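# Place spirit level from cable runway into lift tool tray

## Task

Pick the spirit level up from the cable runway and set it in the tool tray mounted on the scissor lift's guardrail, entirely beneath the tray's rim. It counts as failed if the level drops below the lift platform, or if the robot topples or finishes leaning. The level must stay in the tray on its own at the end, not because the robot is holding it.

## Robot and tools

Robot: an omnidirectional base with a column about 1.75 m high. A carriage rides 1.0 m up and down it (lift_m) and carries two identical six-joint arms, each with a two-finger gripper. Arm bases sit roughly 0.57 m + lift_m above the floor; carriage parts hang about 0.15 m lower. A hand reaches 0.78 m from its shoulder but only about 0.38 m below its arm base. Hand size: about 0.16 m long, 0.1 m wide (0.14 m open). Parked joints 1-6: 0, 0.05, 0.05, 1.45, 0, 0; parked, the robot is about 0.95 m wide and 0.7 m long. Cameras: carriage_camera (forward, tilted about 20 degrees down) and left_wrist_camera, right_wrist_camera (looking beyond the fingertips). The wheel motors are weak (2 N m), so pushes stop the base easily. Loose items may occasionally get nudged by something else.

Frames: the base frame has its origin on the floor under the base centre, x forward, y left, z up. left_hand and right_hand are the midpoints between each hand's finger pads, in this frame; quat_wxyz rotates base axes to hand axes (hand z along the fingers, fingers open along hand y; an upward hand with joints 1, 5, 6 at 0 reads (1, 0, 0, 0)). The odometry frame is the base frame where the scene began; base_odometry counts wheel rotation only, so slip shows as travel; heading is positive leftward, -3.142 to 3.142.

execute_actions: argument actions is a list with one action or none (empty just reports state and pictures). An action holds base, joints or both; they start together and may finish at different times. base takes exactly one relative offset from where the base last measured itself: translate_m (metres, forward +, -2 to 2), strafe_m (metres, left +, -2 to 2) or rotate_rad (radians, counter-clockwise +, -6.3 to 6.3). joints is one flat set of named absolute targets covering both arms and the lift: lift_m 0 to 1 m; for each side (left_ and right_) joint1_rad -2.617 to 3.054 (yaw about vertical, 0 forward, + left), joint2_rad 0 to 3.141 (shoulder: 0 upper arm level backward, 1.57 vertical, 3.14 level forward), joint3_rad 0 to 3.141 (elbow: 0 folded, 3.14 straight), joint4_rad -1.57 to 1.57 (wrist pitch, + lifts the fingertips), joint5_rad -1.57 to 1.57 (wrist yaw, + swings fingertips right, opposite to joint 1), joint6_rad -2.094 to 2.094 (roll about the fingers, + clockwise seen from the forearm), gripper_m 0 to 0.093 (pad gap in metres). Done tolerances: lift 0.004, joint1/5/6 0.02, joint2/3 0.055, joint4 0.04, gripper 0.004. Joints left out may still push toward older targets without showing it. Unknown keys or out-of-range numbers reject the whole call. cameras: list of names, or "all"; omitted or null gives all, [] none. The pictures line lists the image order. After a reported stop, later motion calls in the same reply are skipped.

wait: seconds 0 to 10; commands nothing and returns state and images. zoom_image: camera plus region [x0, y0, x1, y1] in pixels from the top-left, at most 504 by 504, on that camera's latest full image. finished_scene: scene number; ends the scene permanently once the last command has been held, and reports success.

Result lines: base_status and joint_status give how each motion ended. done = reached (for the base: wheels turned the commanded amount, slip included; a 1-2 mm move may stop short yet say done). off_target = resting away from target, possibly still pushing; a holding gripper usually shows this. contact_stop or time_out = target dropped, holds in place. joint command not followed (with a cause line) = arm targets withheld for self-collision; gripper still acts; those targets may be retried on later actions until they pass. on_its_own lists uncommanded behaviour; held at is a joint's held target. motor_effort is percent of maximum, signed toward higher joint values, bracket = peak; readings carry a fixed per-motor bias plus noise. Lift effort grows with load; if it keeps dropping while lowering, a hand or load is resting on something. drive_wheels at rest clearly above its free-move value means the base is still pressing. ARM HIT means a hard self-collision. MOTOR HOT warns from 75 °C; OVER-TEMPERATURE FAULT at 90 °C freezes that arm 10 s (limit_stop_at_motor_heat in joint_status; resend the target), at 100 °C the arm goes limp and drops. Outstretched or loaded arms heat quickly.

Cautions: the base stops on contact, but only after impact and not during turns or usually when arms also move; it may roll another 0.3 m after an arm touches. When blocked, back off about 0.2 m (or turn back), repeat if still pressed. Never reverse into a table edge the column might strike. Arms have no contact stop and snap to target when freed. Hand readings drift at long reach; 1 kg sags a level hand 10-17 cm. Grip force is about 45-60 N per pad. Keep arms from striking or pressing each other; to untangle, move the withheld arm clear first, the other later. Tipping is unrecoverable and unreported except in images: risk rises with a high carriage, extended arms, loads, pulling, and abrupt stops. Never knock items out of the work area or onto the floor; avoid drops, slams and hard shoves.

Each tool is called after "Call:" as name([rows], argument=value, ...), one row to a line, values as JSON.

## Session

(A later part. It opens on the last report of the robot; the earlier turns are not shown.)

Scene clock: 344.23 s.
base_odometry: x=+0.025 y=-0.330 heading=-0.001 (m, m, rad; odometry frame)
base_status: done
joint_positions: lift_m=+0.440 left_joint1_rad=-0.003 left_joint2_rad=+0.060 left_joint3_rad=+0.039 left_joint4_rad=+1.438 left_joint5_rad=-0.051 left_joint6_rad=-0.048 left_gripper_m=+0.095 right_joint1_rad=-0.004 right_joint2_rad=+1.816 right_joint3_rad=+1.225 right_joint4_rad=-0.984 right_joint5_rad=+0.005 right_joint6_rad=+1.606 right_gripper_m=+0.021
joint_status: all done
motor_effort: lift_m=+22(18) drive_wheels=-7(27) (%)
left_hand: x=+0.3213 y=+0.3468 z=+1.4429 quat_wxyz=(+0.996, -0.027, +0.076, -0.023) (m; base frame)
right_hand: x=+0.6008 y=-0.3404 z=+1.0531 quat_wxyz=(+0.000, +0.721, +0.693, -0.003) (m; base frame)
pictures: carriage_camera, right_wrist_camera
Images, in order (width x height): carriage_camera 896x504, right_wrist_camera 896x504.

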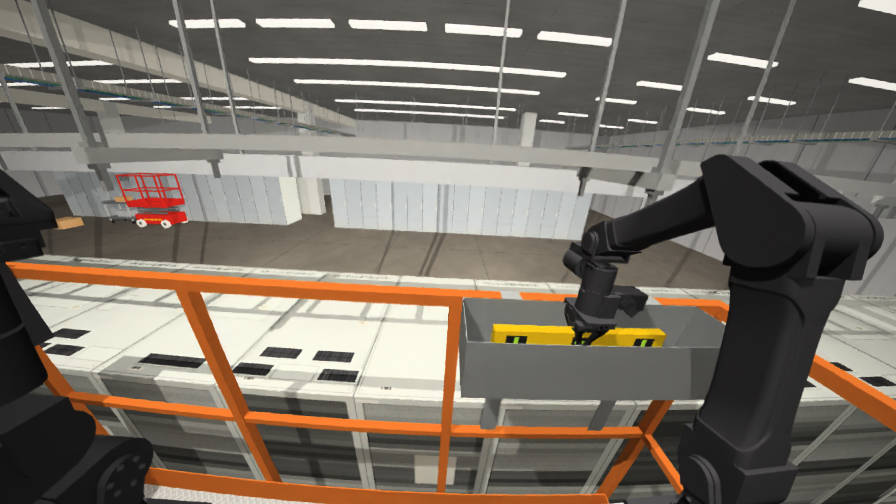

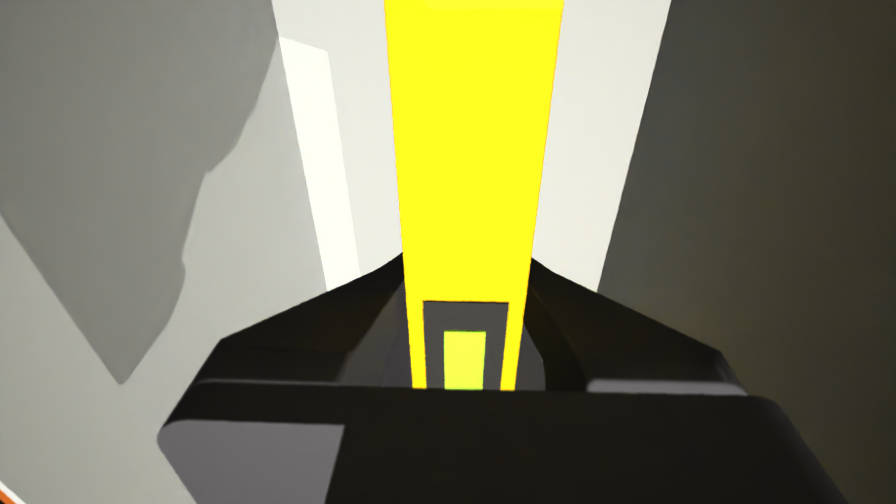

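Call:
execute_actions([
  {"joints": {"lift_m": 0.39}},
], cameras=["carriage_camera", "right_wrist_camera"])

Scene clock: 355.93 s.
base_odometry: x=+0.025 y=-0.330 heading=-0.001 (m, m, rad; odometry frame)
base_status: not commanded
joint_positions: lift_m=+0.390 left_joint1_rad=-0.003 left_joint2_rad=+0.060 left_joint3_rad=+0.039 left_joint4_rad=+1.438 left_joint5_rad=-0.051 left_joint6_rad=-0.048 left_gripper_m=+0.095 right_joint1_rad=-0.004 right_joint2_rad=+1.817 right_joint3_rad=+1.225 right_joint4_rad=-0.984 right_joint5_rad=+0.005 right_joint6_rad=+1.606 right_gripper_m=+0.021
joint_status: all done
motor_effort: lift_m=+22(21) drive_wheels=-9(7) (%)
left_hand: x=+0.3213 y=+0.3468 z=+1.3929 quat_wxyz=(+0.996, -0.027, +0.076, -0.023) (m; base frame)
right_hand: x=+0.6008 y=-0.3404 z=+1.0027 quat_wxyz=(+0.000, +0.721, +0.693, -0.003) (m; base frame)
pictures: carriage_camera, right_wrist_camera
Images, in order (width x height): carriage_camera 896x504, right_wrist_camera 896x504.

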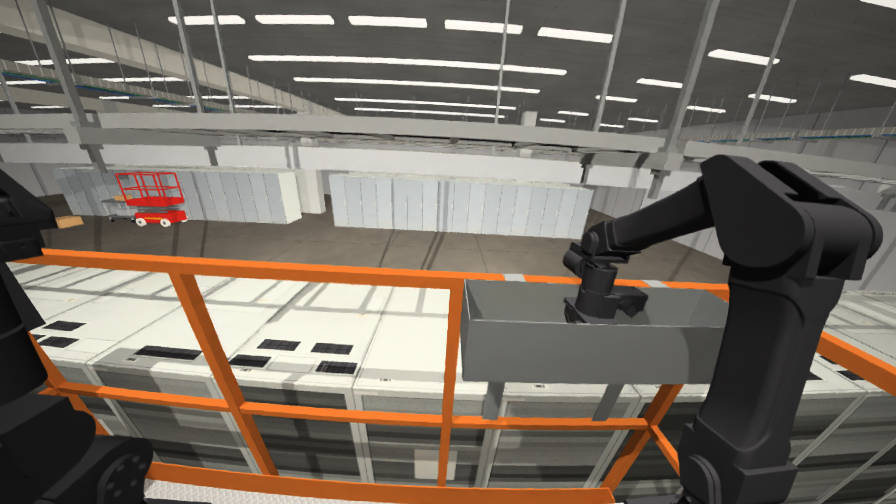

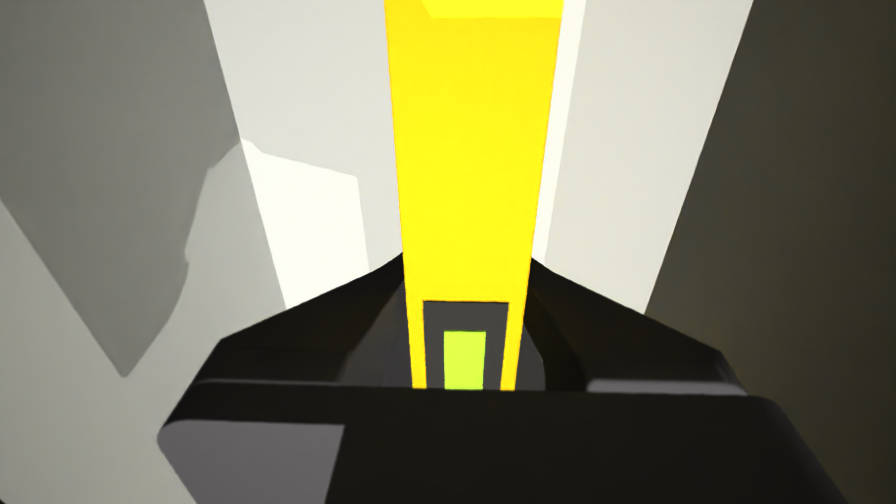

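Call:
execute_actions([
  {"joints": {"lift_m": 0.37}},
], cameras=["right_wrist_camera"])

Scene clock: 363.40 s.
base_odometry: x=+0.025 y=-0.330 heading=-0.001 (m, m, rad; odometry frame)
base_status: not commanded
joint_positions: lift_m=+0.370 left_joint1_rad=-0.003 left_joint2_rad=+0.060 left_joint3_rad=+0.039 left_joint4_rad=+1.438 left_joint5_rad=-0.051 left_joint6_rad=-0.048 left_gripper_m=+0.095 right_joint1_rad=-0.004 right_joint2_rad=+1.818 right_joint3_rad=+1.225 right_joint4_rad=-0.983 right_joint5_rad=+0.005 right_joint6_rad=+1.606 right_gripper_m=+0.021
joint_status: all done
motor_effort: lift_m=+22(22) drive_wheels=+7(6) (%)
left_hand: x=+0.3213 y=+0.3468 z=+1.3729 quat_wxyz=(+0.996, -0.027, +0.076, -0.023) (m; base frame)
right_hand: x=+0.6009 y=-0.3404 z=+0.9823 quat_wxyz=(+0.000, +0.721, +0.693, -0.004) (m; base frame)
pictures: right_wrist_camera
Images, in order (width x height): right_wrist_camera 896x504.

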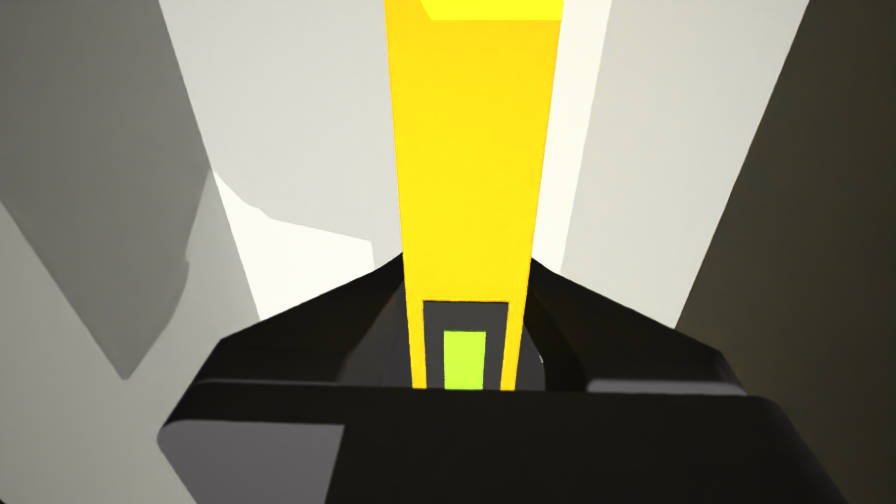

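Call:
execute_actions([
  {"joints": {"lift_m": 0.363}},
], cameras=["right_wrist_camera"])

Scene clock: 371.73 s.
base_odometry: x=+0.025 y=-0.330 heading=-0.001 (m, m, rad; odometry frame)
base_status: not commanded
joint_positions: lift_m=+0.363 left_joint1_rad=-0.003 left_joint2_rad=+0.060 left_joint3_rad=+0.039 left_joint4_rad=+1.438 left_joint5_rad=-0.051 left_joint6_rad=-0.048 left_gripper_m=+0.095 right_joint1_rad=-0.004 right_joint2_rad=+1.805 right_joint3_rad=+1.226 right_joint4_rad=-0.985 right_joint5_rad=+0.005 right_joint6_rad=+1.606 right_gripper_m=+0.021
joint_status: all done
motor_effort: lift_m=+20(22) drive_wheels=+6(6) (%)
left_hand: x=+0.3213 y=+0.3468 z=+1.3661 quat_wxyz=(+0.996, -0.027, +0.076, -0.023) (m; base frame)
right_hand: x=+0.6017 y=-0.3405 z=+0.9799 quat_wxyz=(+0.004, +0.721, +0.693, +0.001) (m; base frame)
pictures: right_wrist_camera
Images, in order (width x height): right_wrist_camera 896x504.

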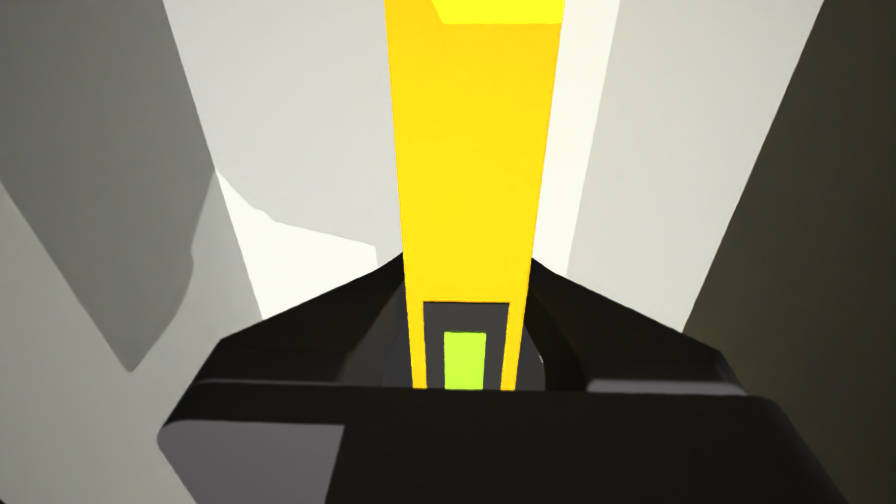

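The hand's z stopped following the lift, so the level is resting on the tray floor. I'll release it now.

Call:
execute_actions([
  {"joints": {"right_gripper_m": 0.05}},
], cameras=["right_wrist_camera"])

Call:
execute_actions([
  {"joints": {"lift_m": 0.58}},
], cameras=["carriage_camera", "right_wrist_camera"])

Scene clock: 377.73 s.
base_odometry: x=+0.025 y=-0.330 heading=-0.001 (m, m, rad; odometry frame)
base_status: not commanded
joint_positions: lift_m=+0.363 left_joint1_rad=-0.003 left_joint2_rad=+0.060 left_joint3_rad=+0.039 left_joint4_rad=+1.438 left_joint5_rad=-0.051 left_joint6_rad=-0.048 left_gripper_m=+0.095 right_joint1_rad=-0.004 right_joint2_rad=+1.805 right_joint3_rad=+1.226 right_joint4_rad=-0.985 right_joint5_rad=+0.005 right_joint6_rad=+1.606 right_gripper_m=+0.050
joint_status: all done
motor_effort: lift_m=+20(20) drive_wheels=+7(7) (%)
left_hand: x=+0.3213 y=+0.3468 z=+1.3661 quat_wxyz=(+0.996, -0.027, +0.076, -0.023) (m; base frame)
right_hand: x=+0.6017 y=-0.3405 z=+0.9799 quat_wxyz=(+0.004, +0.721, +0.693, +0.001) (m; base frame)
pictures: right_wrist_camera
Images, in order (width x height): right_wrist_camera 896x504.

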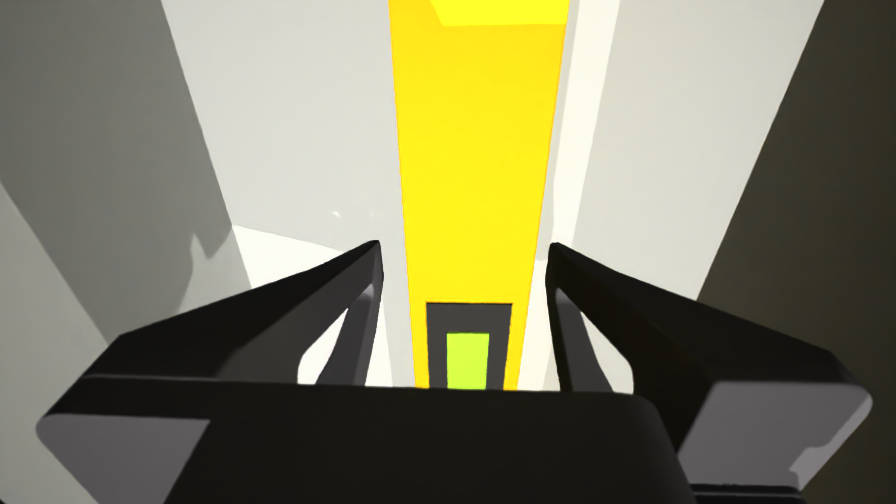

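Scene clock: 379.13 s.
base_odometry: x=+0.025 y=-0.330 heading=-0.001 (m, m, rad; odometry frame)
base_status: not commanded
joint_positions: lift_m=+0.580 left_joint1_rad=-0.003 left_joint2_rad=+0.060 left_joint3_rad=+0.039 left_joint4_rad=+1.438 left_joint5_rad=-0.051 left_joint6_rad=-0.048 left_gripper_m=+0.095 right_joint1_rad=-0.004 right_joint2_rad=+1.806 right_joint3_rad=+1.226 right_joint4_rad=-0.984 right_joint5_rad=+0.005 right_joint6_rad=+1.606 right_gripper_m=+0.050
joint_status: all done
motor_effort: lift_m=+21(26) drive_wheels=+6(7) (%)
left_hand: x=+0.3213 y=+0.3468 z=+1.5829 quat_wxyz=(+0.996, -0.027, +0.076, -0.023) (m; base frame)
right_hand: x=+0.6019 y=-0.3405 z=+1.1964 quat_wxyz=(+0.004, +0.721, +0.693, +0.001) (m; base frame)
pictures: carriage_camera, right_wrist_camera
Images, in order (width x height): carriage_camera 896x504, right_wrist_camera 896x504.

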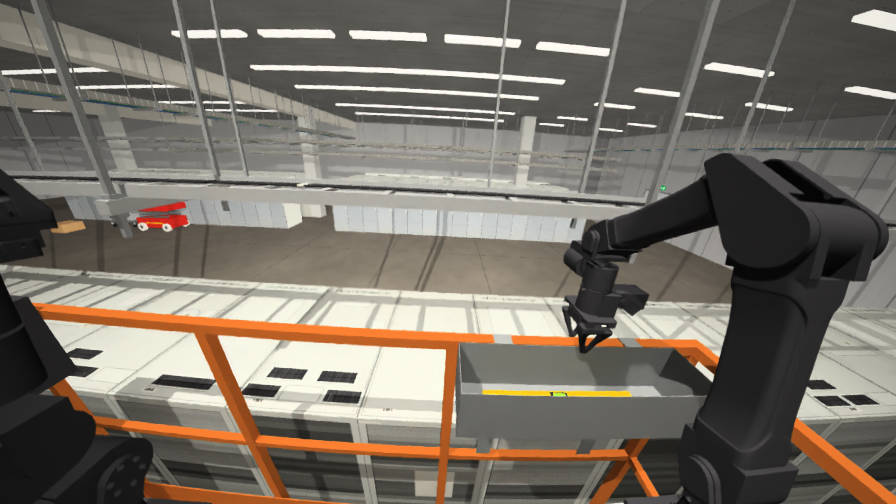

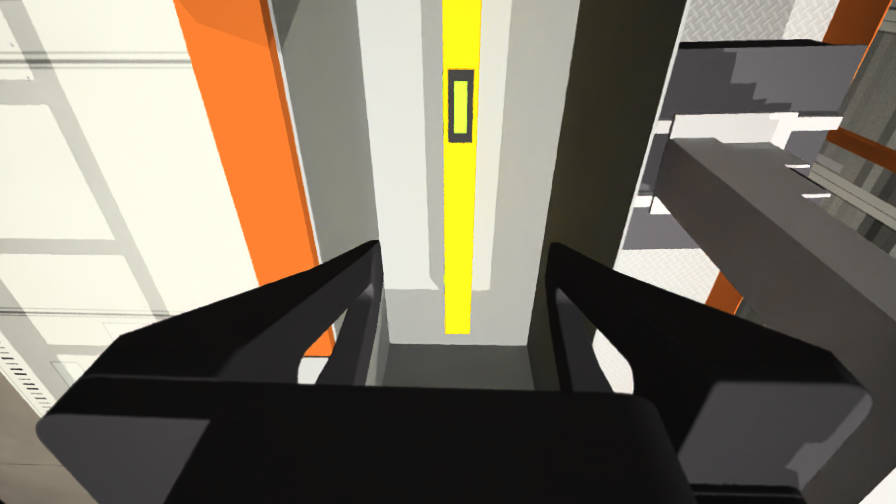

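The level rests in the tray well below the rim, and the hand is clear.

Call:
finished_scene(scene=1)

The scene is finished: the task was done.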